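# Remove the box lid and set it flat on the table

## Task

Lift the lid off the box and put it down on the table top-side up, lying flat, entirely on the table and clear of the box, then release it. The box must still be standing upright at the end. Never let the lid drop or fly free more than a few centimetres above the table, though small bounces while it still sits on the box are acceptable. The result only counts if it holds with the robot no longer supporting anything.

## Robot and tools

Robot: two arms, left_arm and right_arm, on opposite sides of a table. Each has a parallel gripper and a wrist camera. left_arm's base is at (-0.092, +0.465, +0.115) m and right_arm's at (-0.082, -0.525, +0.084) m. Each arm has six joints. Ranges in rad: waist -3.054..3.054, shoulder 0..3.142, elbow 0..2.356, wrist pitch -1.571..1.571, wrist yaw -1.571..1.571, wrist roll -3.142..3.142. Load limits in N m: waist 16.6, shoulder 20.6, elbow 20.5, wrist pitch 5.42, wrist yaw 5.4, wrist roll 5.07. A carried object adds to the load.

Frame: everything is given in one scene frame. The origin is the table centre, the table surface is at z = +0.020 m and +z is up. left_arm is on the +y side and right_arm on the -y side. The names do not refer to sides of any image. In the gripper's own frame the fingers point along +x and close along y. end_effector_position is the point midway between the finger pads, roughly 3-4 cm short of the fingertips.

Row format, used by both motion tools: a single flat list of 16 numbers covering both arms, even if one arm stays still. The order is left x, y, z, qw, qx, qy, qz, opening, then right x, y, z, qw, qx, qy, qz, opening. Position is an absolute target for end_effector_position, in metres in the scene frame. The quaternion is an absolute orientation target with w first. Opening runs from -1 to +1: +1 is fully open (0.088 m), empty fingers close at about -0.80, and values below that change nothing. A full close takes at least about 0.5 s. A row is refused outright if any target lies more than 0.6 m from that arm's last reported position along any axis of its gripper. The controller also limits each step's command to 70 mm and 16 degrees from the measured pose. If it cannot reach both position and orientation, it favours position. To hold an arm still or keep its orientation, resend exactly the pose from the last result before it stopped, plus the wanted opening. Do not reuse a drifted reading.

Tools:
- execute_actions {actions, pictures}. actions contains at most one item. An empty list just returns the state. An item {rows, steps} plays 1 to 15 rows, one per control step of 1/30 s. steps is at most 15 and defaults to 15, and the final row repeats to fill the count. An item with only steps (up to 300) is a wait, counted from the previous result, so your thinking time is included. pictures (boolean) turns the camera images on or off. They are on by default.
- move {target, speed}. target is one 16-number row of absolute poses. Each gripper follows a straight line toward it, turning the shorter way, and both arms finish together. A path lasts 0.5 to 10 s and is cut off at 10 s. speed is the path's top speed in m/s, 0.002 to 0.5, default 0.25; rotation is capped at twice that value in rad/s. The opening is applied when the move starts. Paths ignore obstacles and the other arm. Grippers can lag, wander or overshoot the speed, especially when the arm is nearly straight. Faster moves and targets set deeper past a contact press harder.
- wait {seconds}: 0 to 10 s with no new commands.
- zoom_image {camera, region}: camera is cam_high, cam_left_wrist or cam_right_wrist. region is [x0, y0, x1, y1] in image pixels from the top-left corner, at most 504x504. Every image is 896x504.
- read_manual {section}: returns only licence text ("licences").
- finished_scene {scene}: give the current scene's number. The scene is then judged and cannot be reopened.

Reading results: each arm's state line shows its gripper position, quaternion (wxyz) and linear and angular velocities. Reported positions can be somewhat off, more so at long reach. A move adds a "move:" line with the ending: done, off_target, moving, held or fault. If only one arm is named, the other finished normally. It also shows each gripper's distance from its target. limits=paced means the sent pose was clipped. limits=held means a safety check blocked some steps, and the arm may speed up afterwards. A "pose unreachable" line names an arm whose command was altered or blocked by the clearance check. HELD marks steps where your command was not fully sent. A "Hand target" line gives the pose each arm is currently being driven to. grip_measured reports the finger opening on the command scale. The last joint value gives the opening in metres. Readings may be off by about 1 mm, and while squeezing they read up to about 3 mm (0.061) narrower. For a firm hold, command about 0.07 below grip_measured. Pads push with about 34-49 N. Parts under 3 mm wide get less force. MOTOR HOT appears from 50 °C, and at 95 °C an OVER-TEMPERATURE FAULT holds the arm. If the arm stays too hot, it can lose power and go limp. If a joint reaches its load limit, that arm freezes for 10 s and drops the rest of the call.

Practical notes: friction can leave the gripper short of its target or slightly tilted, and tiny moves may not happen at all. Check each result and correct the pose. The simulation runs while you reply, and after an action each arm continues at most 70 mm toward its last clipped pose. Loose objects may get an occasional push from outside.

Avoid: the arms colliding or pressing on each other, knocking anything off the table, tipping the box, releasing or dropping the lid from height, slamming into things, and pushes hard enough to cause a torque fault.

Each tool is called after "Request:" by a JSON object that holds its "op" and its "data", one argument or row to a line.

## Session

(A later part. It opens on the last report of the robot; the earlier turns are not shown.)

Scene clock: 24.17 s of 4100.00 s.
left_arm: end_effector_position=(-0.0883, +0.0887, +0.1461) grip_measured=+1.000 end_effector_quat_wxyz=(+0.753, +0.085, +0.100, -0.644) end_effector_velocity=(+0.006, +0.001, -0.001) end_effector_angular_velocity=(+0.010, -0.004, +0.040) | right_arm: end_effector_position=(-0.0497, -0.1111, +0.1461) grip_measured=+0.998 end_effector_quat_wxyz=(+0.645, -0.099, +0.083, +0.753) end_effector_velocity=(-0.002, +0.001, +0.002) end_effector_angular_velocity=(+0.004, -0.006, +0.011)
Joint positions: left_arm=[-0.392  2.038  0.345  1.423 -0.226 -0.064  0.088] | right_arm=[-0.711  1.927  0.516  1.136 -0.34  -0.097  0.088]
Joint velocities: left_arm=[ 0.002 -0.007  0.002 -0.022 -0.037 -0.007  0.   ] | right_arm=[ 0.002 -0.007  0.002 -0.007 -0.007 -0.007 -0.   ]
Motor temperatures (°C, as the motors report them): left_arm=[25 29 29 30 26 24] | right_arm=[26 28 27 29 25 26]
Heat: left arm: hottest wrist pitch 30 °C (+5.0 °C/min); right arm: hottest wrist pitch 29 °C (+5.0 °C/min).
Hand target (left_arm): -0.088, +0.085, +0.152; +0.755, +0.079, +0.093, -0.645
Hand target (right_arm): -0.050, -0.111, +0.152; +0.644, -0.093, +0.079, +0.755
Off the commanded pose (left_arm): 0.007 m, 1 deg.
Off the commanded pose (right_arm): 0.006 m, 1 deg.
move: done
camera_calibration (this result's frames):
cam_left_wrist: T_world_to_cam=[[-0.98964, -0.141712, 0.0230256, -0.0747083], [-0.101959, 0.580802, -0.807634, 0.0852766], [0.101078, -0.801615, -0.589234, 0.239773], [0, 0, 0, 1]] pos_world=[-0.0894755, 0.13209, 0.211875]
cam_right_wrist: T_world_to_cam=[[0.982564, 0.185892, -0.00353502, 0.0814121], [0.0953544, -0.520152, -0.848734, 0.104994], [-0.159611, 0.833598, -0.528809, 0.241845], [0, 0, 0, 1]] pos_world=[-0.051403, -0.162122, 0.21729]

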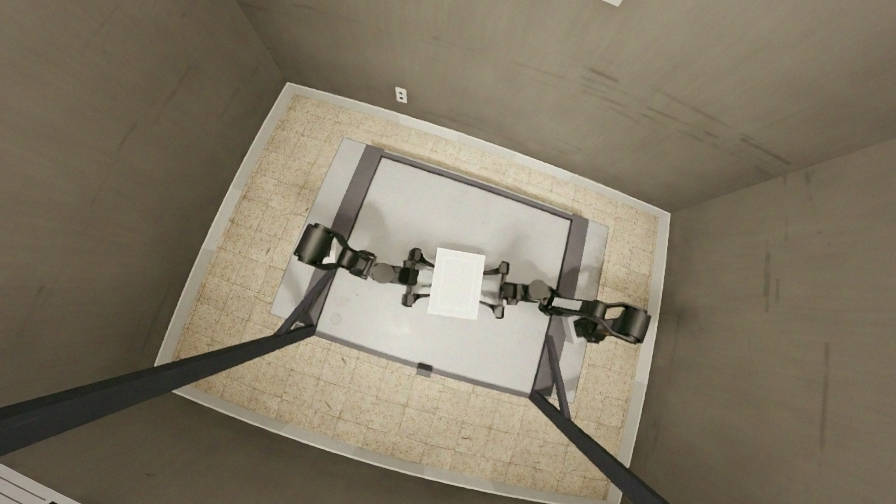

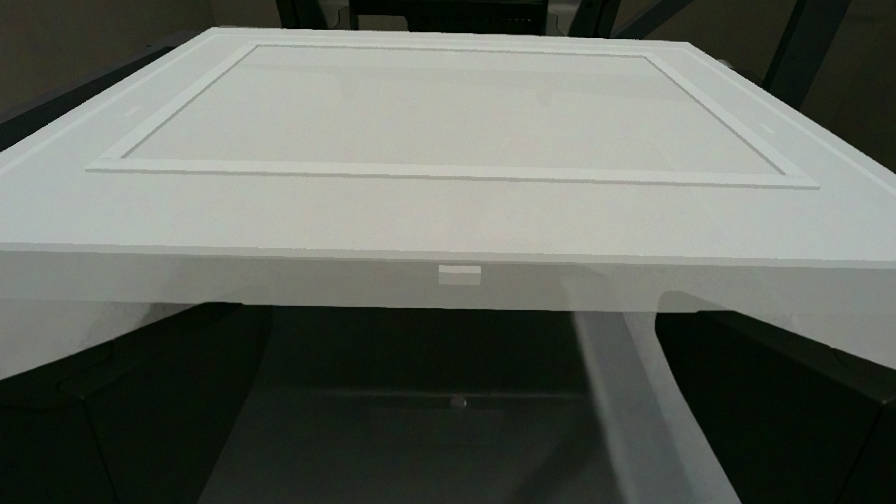

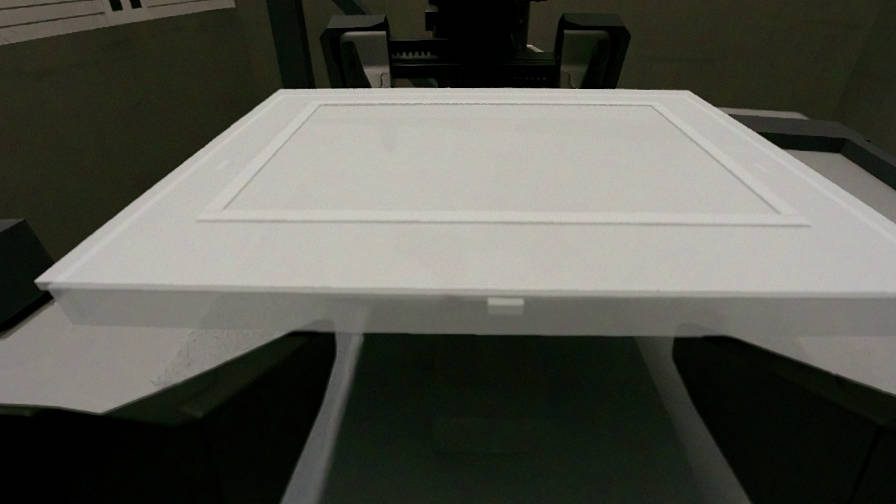

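Request:
{"op": "move", "data": {
  "target": [-0.086,0.075,0.18,0.734,0.168,0.197,-0.627,1,-0.052,-0.096,0.178,0.627,-0.197,0.168,0.734,1],
  "speed": 0.06
}}

Request:
{"op": "move", "data": {
  "target": [0.154,0.075,0.18,0.734,0.168,0.197,-0.627,1,0.188,-0.096,0.178,0.627,-0.197,0.168,0.734,1],
  "speed": 0.08
}}

Scene clock: 27.40 s of 4100.00 s.
left_arm: end_effector_position=(-0.0858, +0.0845, +0.1648) grip_measured=+1.000 end_effector_quat_wxyz=(+0.732, +0.186, +0.207, -0.621) end_effector_velocity=(-0.000, -0.000, +0.000) end_effector_angular_velocity=(+0.016, +0.009, +0.000) | right_arm: end_effector_position=(-0.0495, -0.1047, +0.1592) grip_measured=+0.998 end_effector_quat_wxyz=(+0.626, -0.205, +0.193, +0.727) end_effector_velocity=(+0.002, -0.001, -0.001) end_effector_angular_velocity=(-0.021, -0.006, -0.005)
Joint positions: left_arm=[-0.371  1.662  0.513  0.572 -0.191 -0.104  0.088] | right_arm=[-0.687  1.715  0.732  0.385 -0.279 -0.157  0.088]
Joint velocities: left_arm=[ 0.002 -0.007  0.012 -0.037  0.007 -0.007  0.   ] | right_arm=[-0.002 -0.002  0.012 -0.037  0.007 -0.007 -0.   ]
Motor temperatures (°C, as the motors report them): left_arm=[25 29 29 30 26 24] | right_arm=[26 28 27 29 25 26]
Heat: left arm: hottest wrist pitch 30 °C (+4.4 °C/min); right arm: hottest wrist pitch 29 °C (+4.4 °C/min).
Hand target (left_arm): -0.086, +0.075, +0.179; +0.735, +0.169, +0.197, -0.627
Hand target (right_arm): -0.052, -0.096, +0.177; +0.628, -0.196, +0.169, +0.734
Off the commanded pose (left_arm): 0.018 m, 2 deg.
Off the commanded pose (right_arm): 0.021 m, 3 deg.
move: off_target (left_arm, right_arm)
camera_calibration (this result's frames):
cam_left_wrist: T_world_to_cam=[[-0.988397, -0.151655, 0.00845875, -0.0698728], [-0.12669, 0.792411, -0.596686, 0.0483249], [0.0837876, -0.590834, -0.80243, 0.263083], [0, 0, 0, 1]] pos_world=[-0.0849829, 0.106549, 0.240532]
cam_right_wrist: T_world_to_cam=[[0.984546, 0.170536, -0.0398416, 0.0843124], [0.104937, -0.756604, -0.645397, 0.0628258], [-0.140208, 0.631242, -0.762807, 0.260511], [0, 0, 0, 1]] pos_world=[-0.0530763, -0.13129, 0.242626]

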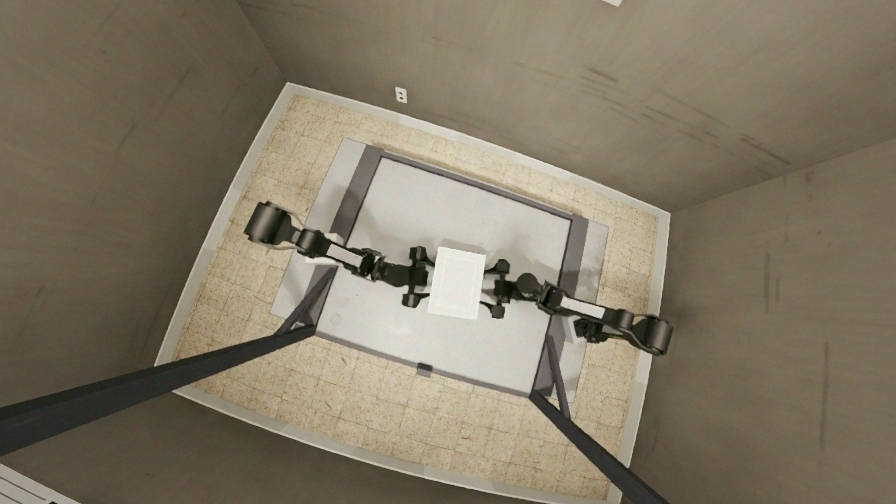

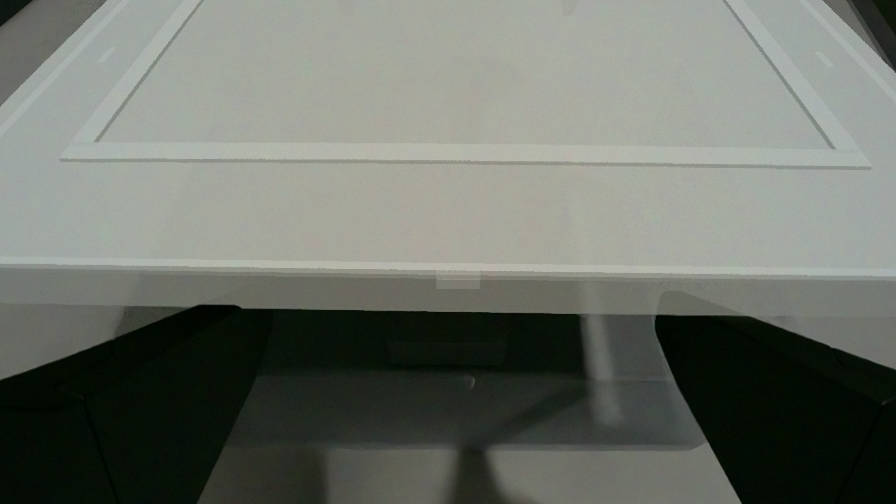

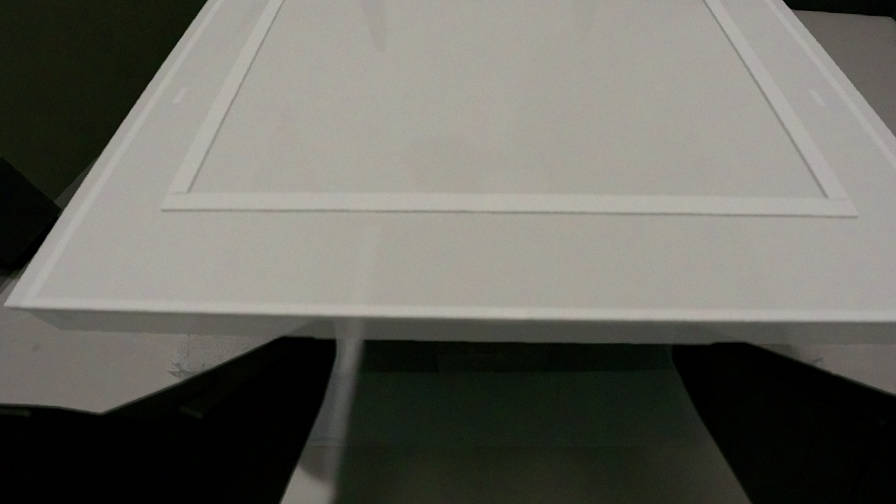

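Scene clock: 30.80 s of 4100.00 s.
left_arm: end_effector_position=(+0.1498, +0.0755, +0.1784) grip_measured=+1.000 end_effector_quat_wxyz=(+0.734, +0.167, +0.202, -0.626) end_effector_velocity=(+0.000, -0.000, -0.004) end_effector_angular_velocity=(+0.013, +0.024, +0.000) | right_arm: end_effector_position=(+0.1869, -0.0997, +0.1751) grip_measured=+0.998 end_effector_quat_wxyz=(+0.631, -0.195, +0.174, +0.731) end_effector_velocity=(+0.002, +0.002, -0.000) end_effector_angular_velocity=(+0.005, -0.013, +0.014)
Joint positions: left_arm=[0.391 1.901 0.894 0.405 0.465 0.29  0.088] | right_arm=[-1.282  2.062  1.315 -0.021 -0.757 -0.577  0.088]
Joint velocities: left_arm=[ 0.002  0.012  0.012 -0.022  0.007 -0.007  0.   ] | right_arm=[-0.002  0.012  0.017 -0.007 -0.007 -0.022 -0.   ]
Motor temperatures (°C, as the motors report them): left_arm=[25 29 29 30 26 25] | right_arm=[26 29 28 29 25 26]
Heat: left arm: hottest wrist pitch 30 °C (+3.9 °C/min); right arm: hottest shoulder 29 °C (+3.9 °C/min).
Hand target (left_arm): +0.153, +0.073, +0.179; +0.734, +0.168, +0.198, -0.628
Hand target (right_arm): +0.188, -0.097, +0.178; +0.628, -0.195, +0.167, +0.735
Off the commanded pose (left_arm): 0.005 m, 1 deg.
Off the commanded pose (right_arm): 0.005 m, 1 deg.
move: done
camera_calibration (this result's frames):
cam_left_wrist: T_world_to_cam=[[-0.987765, -0.152744, 0.0314656, 0.157377], [-0.138863, 0.769616, -0.623224, 0.101673], [0.0709772, -0.619968, -0.78141, 0.249263], [0, 0, 0, 1]] pos_world=[0.151878, 0.100324, 0.25319]
cam_right_wrist: T_world_to_cam=[[0.984484, 0.174031, -0.0224448, -0.151295], [0.113204, -0.727643, -0.67655, 0.0588346], [-0.134072, 0.663512, -0.736055, 0.300066], [0, 0, 0, 1]] pos_world=[0.182518, -0.129957, 0.257274]

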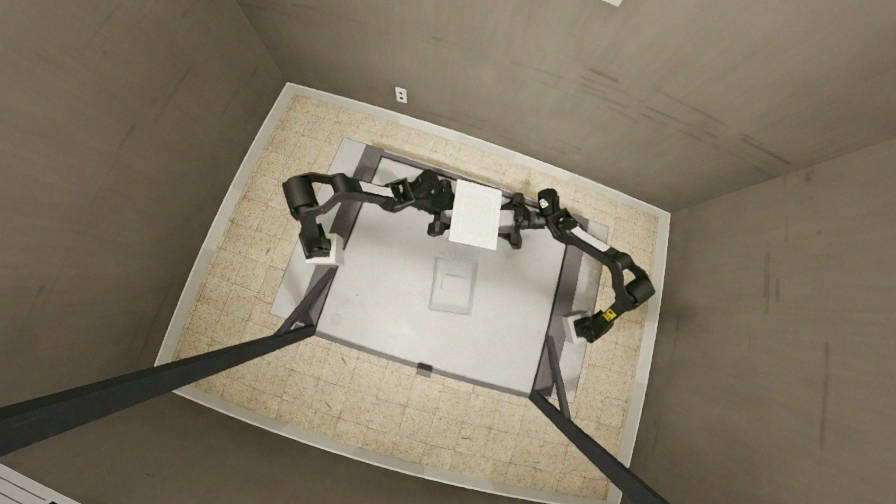

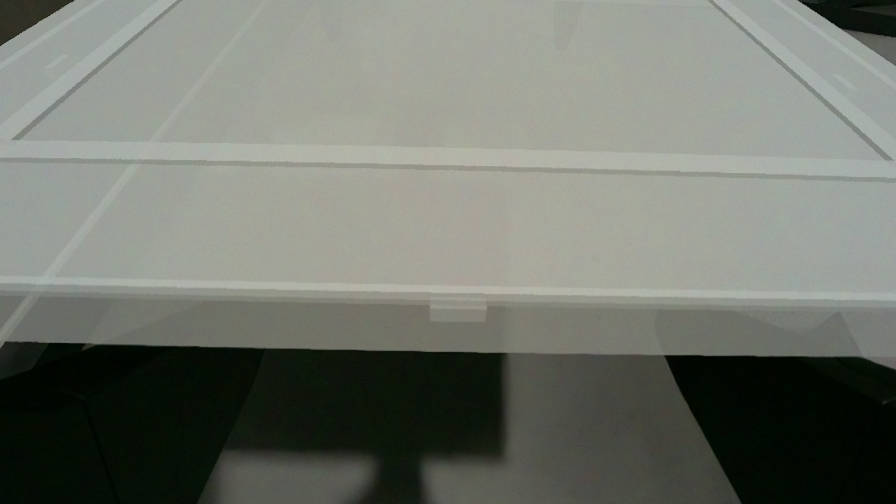

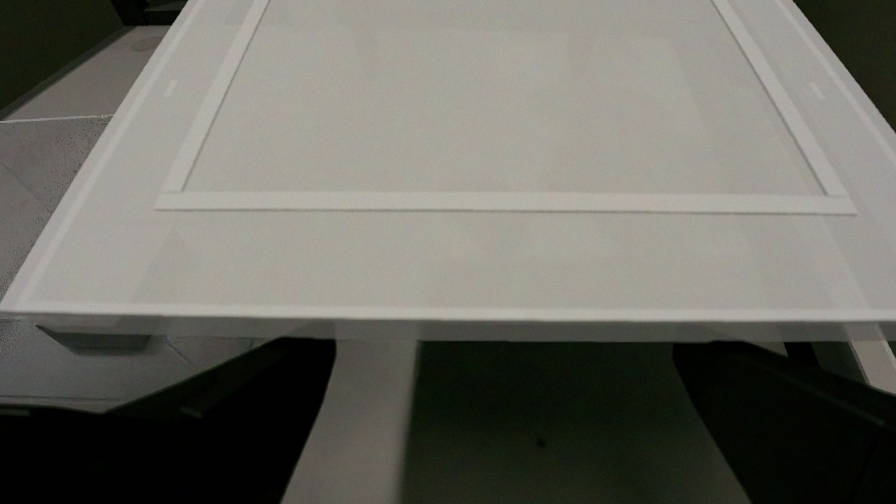

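Request:
{"op": "move", "data": {
  "target": [0.154,0.075,0.05,0.734,0.168,0.197,-0.627,1,0.188,-0.096,0.05,0.627,-0.197,0.168,0.734,1],
  "speed": 0.06
}}

Request:
{"op": "move", "data": {
  "target": [0.146,0.13,0.05,0.734,0.168,0.197,-0.627,1,0.195,-0.145,0.05,0.627,-0.197,0.168,0.734,1],
  "speed": 0.03
}}

Scene clock: 34.50 s of 4100.00 s.
left_arm: end_effector_position=(+0.1502, +0.0775, +0.0518) grip_measured=+1.000 end_effector_quat_wxyz=(+0.733, +0.167, +0.201, -0.627) end_effector_velocity=(+0.002, +0.001, -0.004) end_effector_angular_velocity=(+0.006, -0.008, +0.005) | right_arm: end_effector_position=(+0.1899, -0.0972, +0.0546) grip_measured=+0.998 end_effector_quat_wxyz=(+0.631, -0.197, +0.168, +0.731) end_effector_velocity=(-0.000, -0.001, -0.001) end_effector_angular_velocity=(-0.001, +0.002, +0.007)
Joint positions: left_arm=[0.396 2.353 0.866 0.883 0.473 0.296 0.088] | right_arm=[-1.283  2.368  1.24   0.367 -0.759 -0.584  0.088]
Joint velocities: left_arm=[ 0.002  0.012  0.002  0.007 -0.007  0.007  0.   ] | right_arm=[-0.002  0.002  0.002 -0.007 -0.007 -0.007  0.   ]
Motor temperatures (°C, as the motors report them): left_arm=[25 29 30 30 26 25] | right_arm=[26 29 28 29 25 26]
Heat: left arm: hottest elbow 30 °C (+3.5 °C/min); right arm: hottest shoulder 29 °C (+3.5 °C/min).
Hand target (left_arm): +0.153, +0.076, +0.051; +0.734, +0.168, +0.197, -0.627
Hand target (right_arm): +0.187, -0.097, +0.051; +0.627, -0.197, +0.168, +0.734
Off the commanded pose (left_arm): 0.005 m, 1 deg.
Off the commanded pose (right_arm): 0.005 m, 1 deg.
move: done
camera_calibration (this result's frames):
cam_left_wrist: T_world_to_cam=[[-0.988295, -0.149436, 0.0306973, 0.161961], [-0.135773, 0.769823, -0.623649, 0.0208438], [0.069564, -0.620517, -0.781102, 0.151764], [0, 0, 0, 1]] pos_world=[0.152338, 0.102329, 0.12657]
cam_right_wrist: T_world_to_cam=[[0.983975, 0.177963, -0.011063, -0.157541], [0.123006, -0.722411, -0.680435, -0.0223367], [-0.129085, 0.668171, -0.732724, 0.209354], [0, 0, 0, 1]] pos_world=[0.184788, -0.127984, 0.136457]

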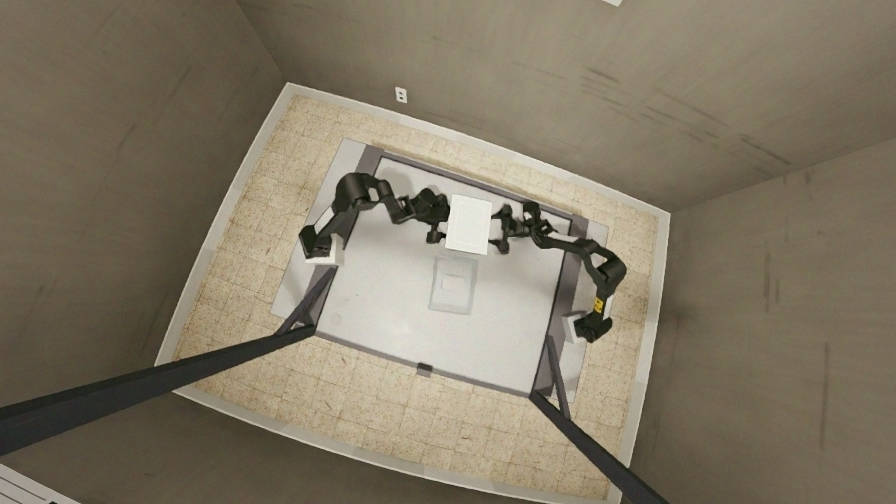

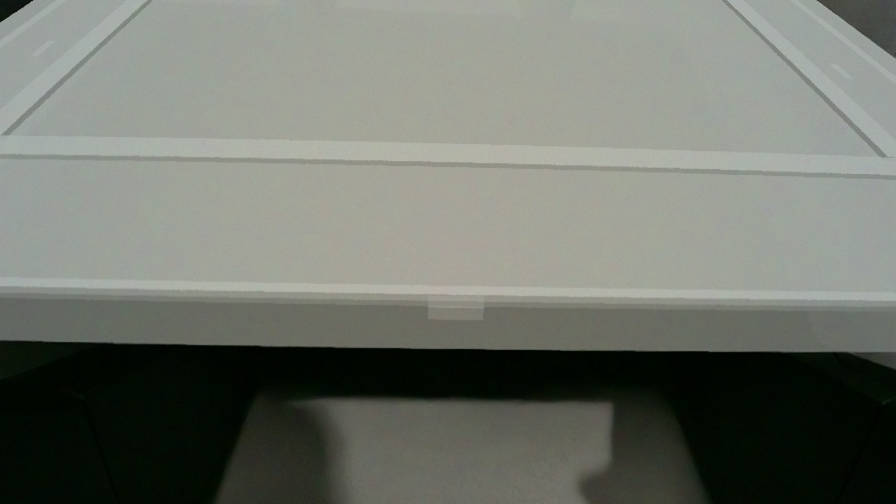

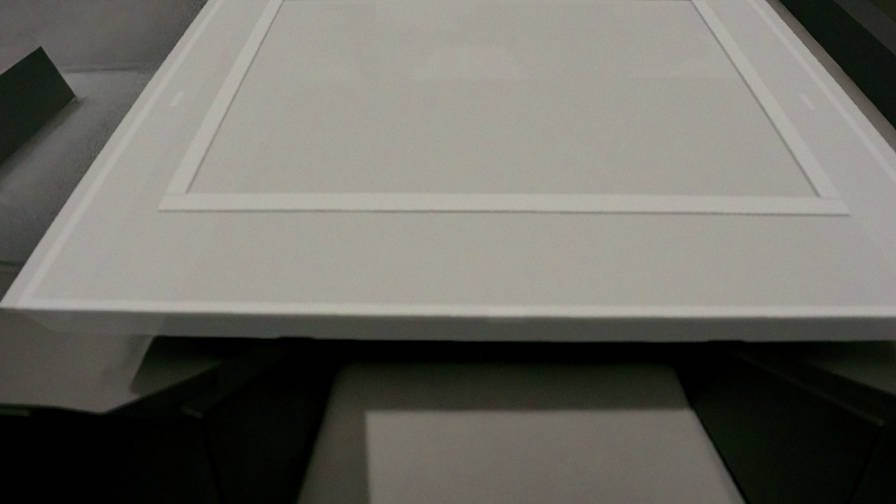

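Scene clock: 36.60 s of 4100.00 s.
left_arm: end_effector_position=(+0.1465, +0.1279, +0.0483) grip_measured=+1.000 end_effector_quat_wxyz=(+0.734, +0.167, +0.199, -0.627) end_effector_velocity=(-0.001, +0.001, +0.001) end_effector_angular_velocity=(-0.004, -0.005, -0.007) | right_arm: end_effector_position=(+0.1947, -0.1405, +0.0508) grip_measured=+0.998 end_effector_quat_wxyz=(+0.627, -0.197, +0.163, +0.736) end_effector_velocity=(-0.001, -0.004, -0.000) end_effector_angular_velocity=(-0.001, -0.006, +0.009)
Joint positions: left_arm=[0.495 2.32  0.701 0.987 0.554 0.361 0.088] | right_arm=[-1.372  2.321  1.127  0.368 -0.833 -0.686  0.088]
Joint velocities: left_arm=[ 0.002 -0.002 -0.007  0.007  0.007  0.007  0.   ] | right_arm=[-0.007 -0.007 -0.012 -0.007 -0.007 -0.022 -0.   ]
Motor temperatures (°C, as the motors report them): left_arm=[25 30 30 31 26 25] | right_arm=[26 30 28 29 25 26]
Heat: left arm: hottest wrist pitch 31 °C (+4.9 °C/min); right arm: hottest shoulder 30 °C (+4.9 °C/min).
Hand target (left_arm): +0.146, +0.130, +0.050; +0.734, +0.168, +0.197, -0.627
Hand target (right_arm): +0.195, -0.145, +0.050; +0.628, -0.197, +0.168, +0.734
Off the commanded pose (left_arm): 0.003 m, 0 deg.
Off the commanded pose (right_arm): 0.005 m, 1 deg.
move: done
camera_calibration (this result's frames):
cam_left_wrist: T_world_to_cam=[[-0.988359, -0.149379, 0.028856, 0.165969], [-0.134312, 0.767613, -0.626682, -0.0203482], [0.0714628, -0.623263, -0.77874, 0.180537], [0, 0, 0, 1]] pos_world=[0.148402, 0.152934, 0.12305]
cam_right_wrist: T_world_to_cam=[[0.981521, 0.191244, -0.00657331, -0.152497], [0.134852, -0.715658, -0.685309, -0.0578787], [-0.135765, 0.671758, -0.728223, 0.237735], [0, 0, 0, 1]] pos_world=[0.18976, -0.171958, 0.132457]

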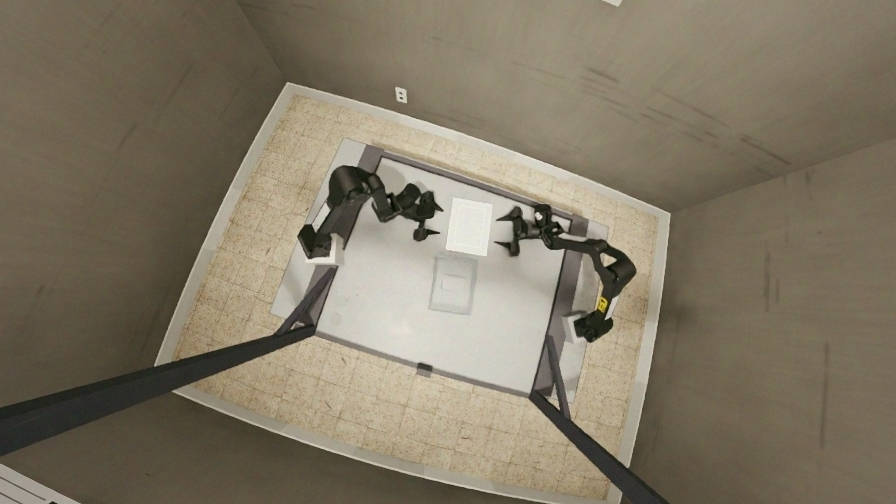

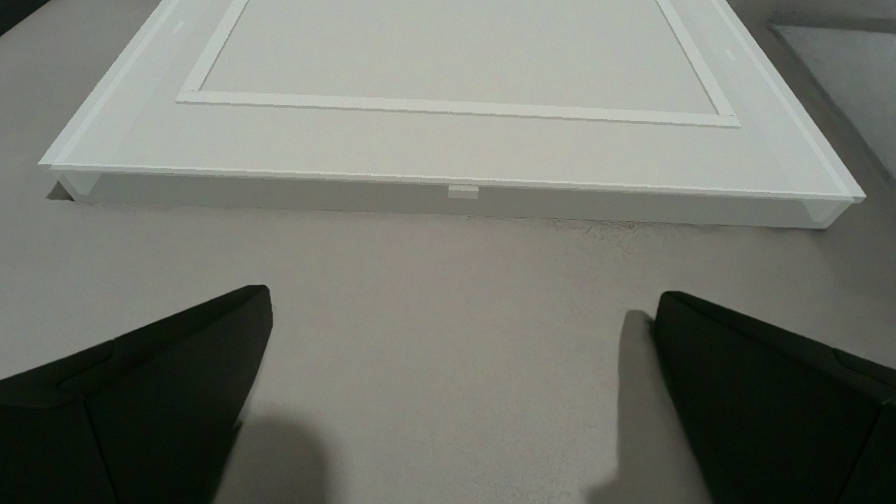

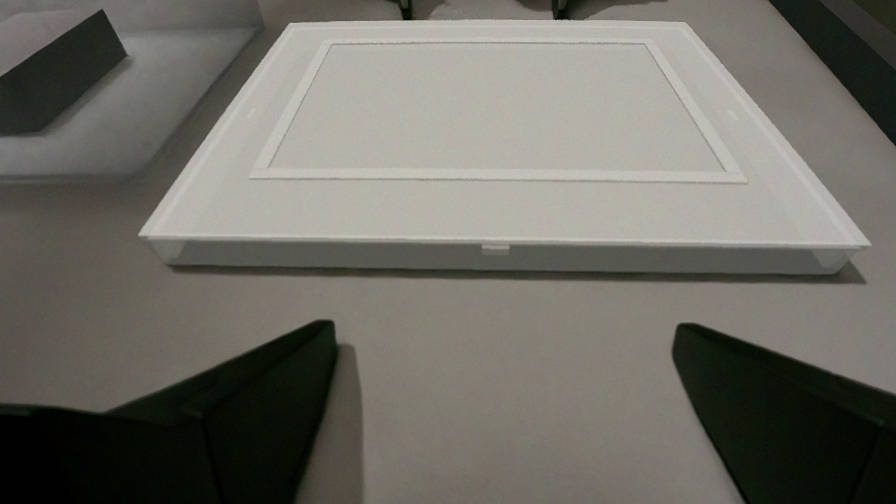

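Request:
{"op": "finished_scene", "data": {
  "scene": 2
}}

The scene is finished: the task was done.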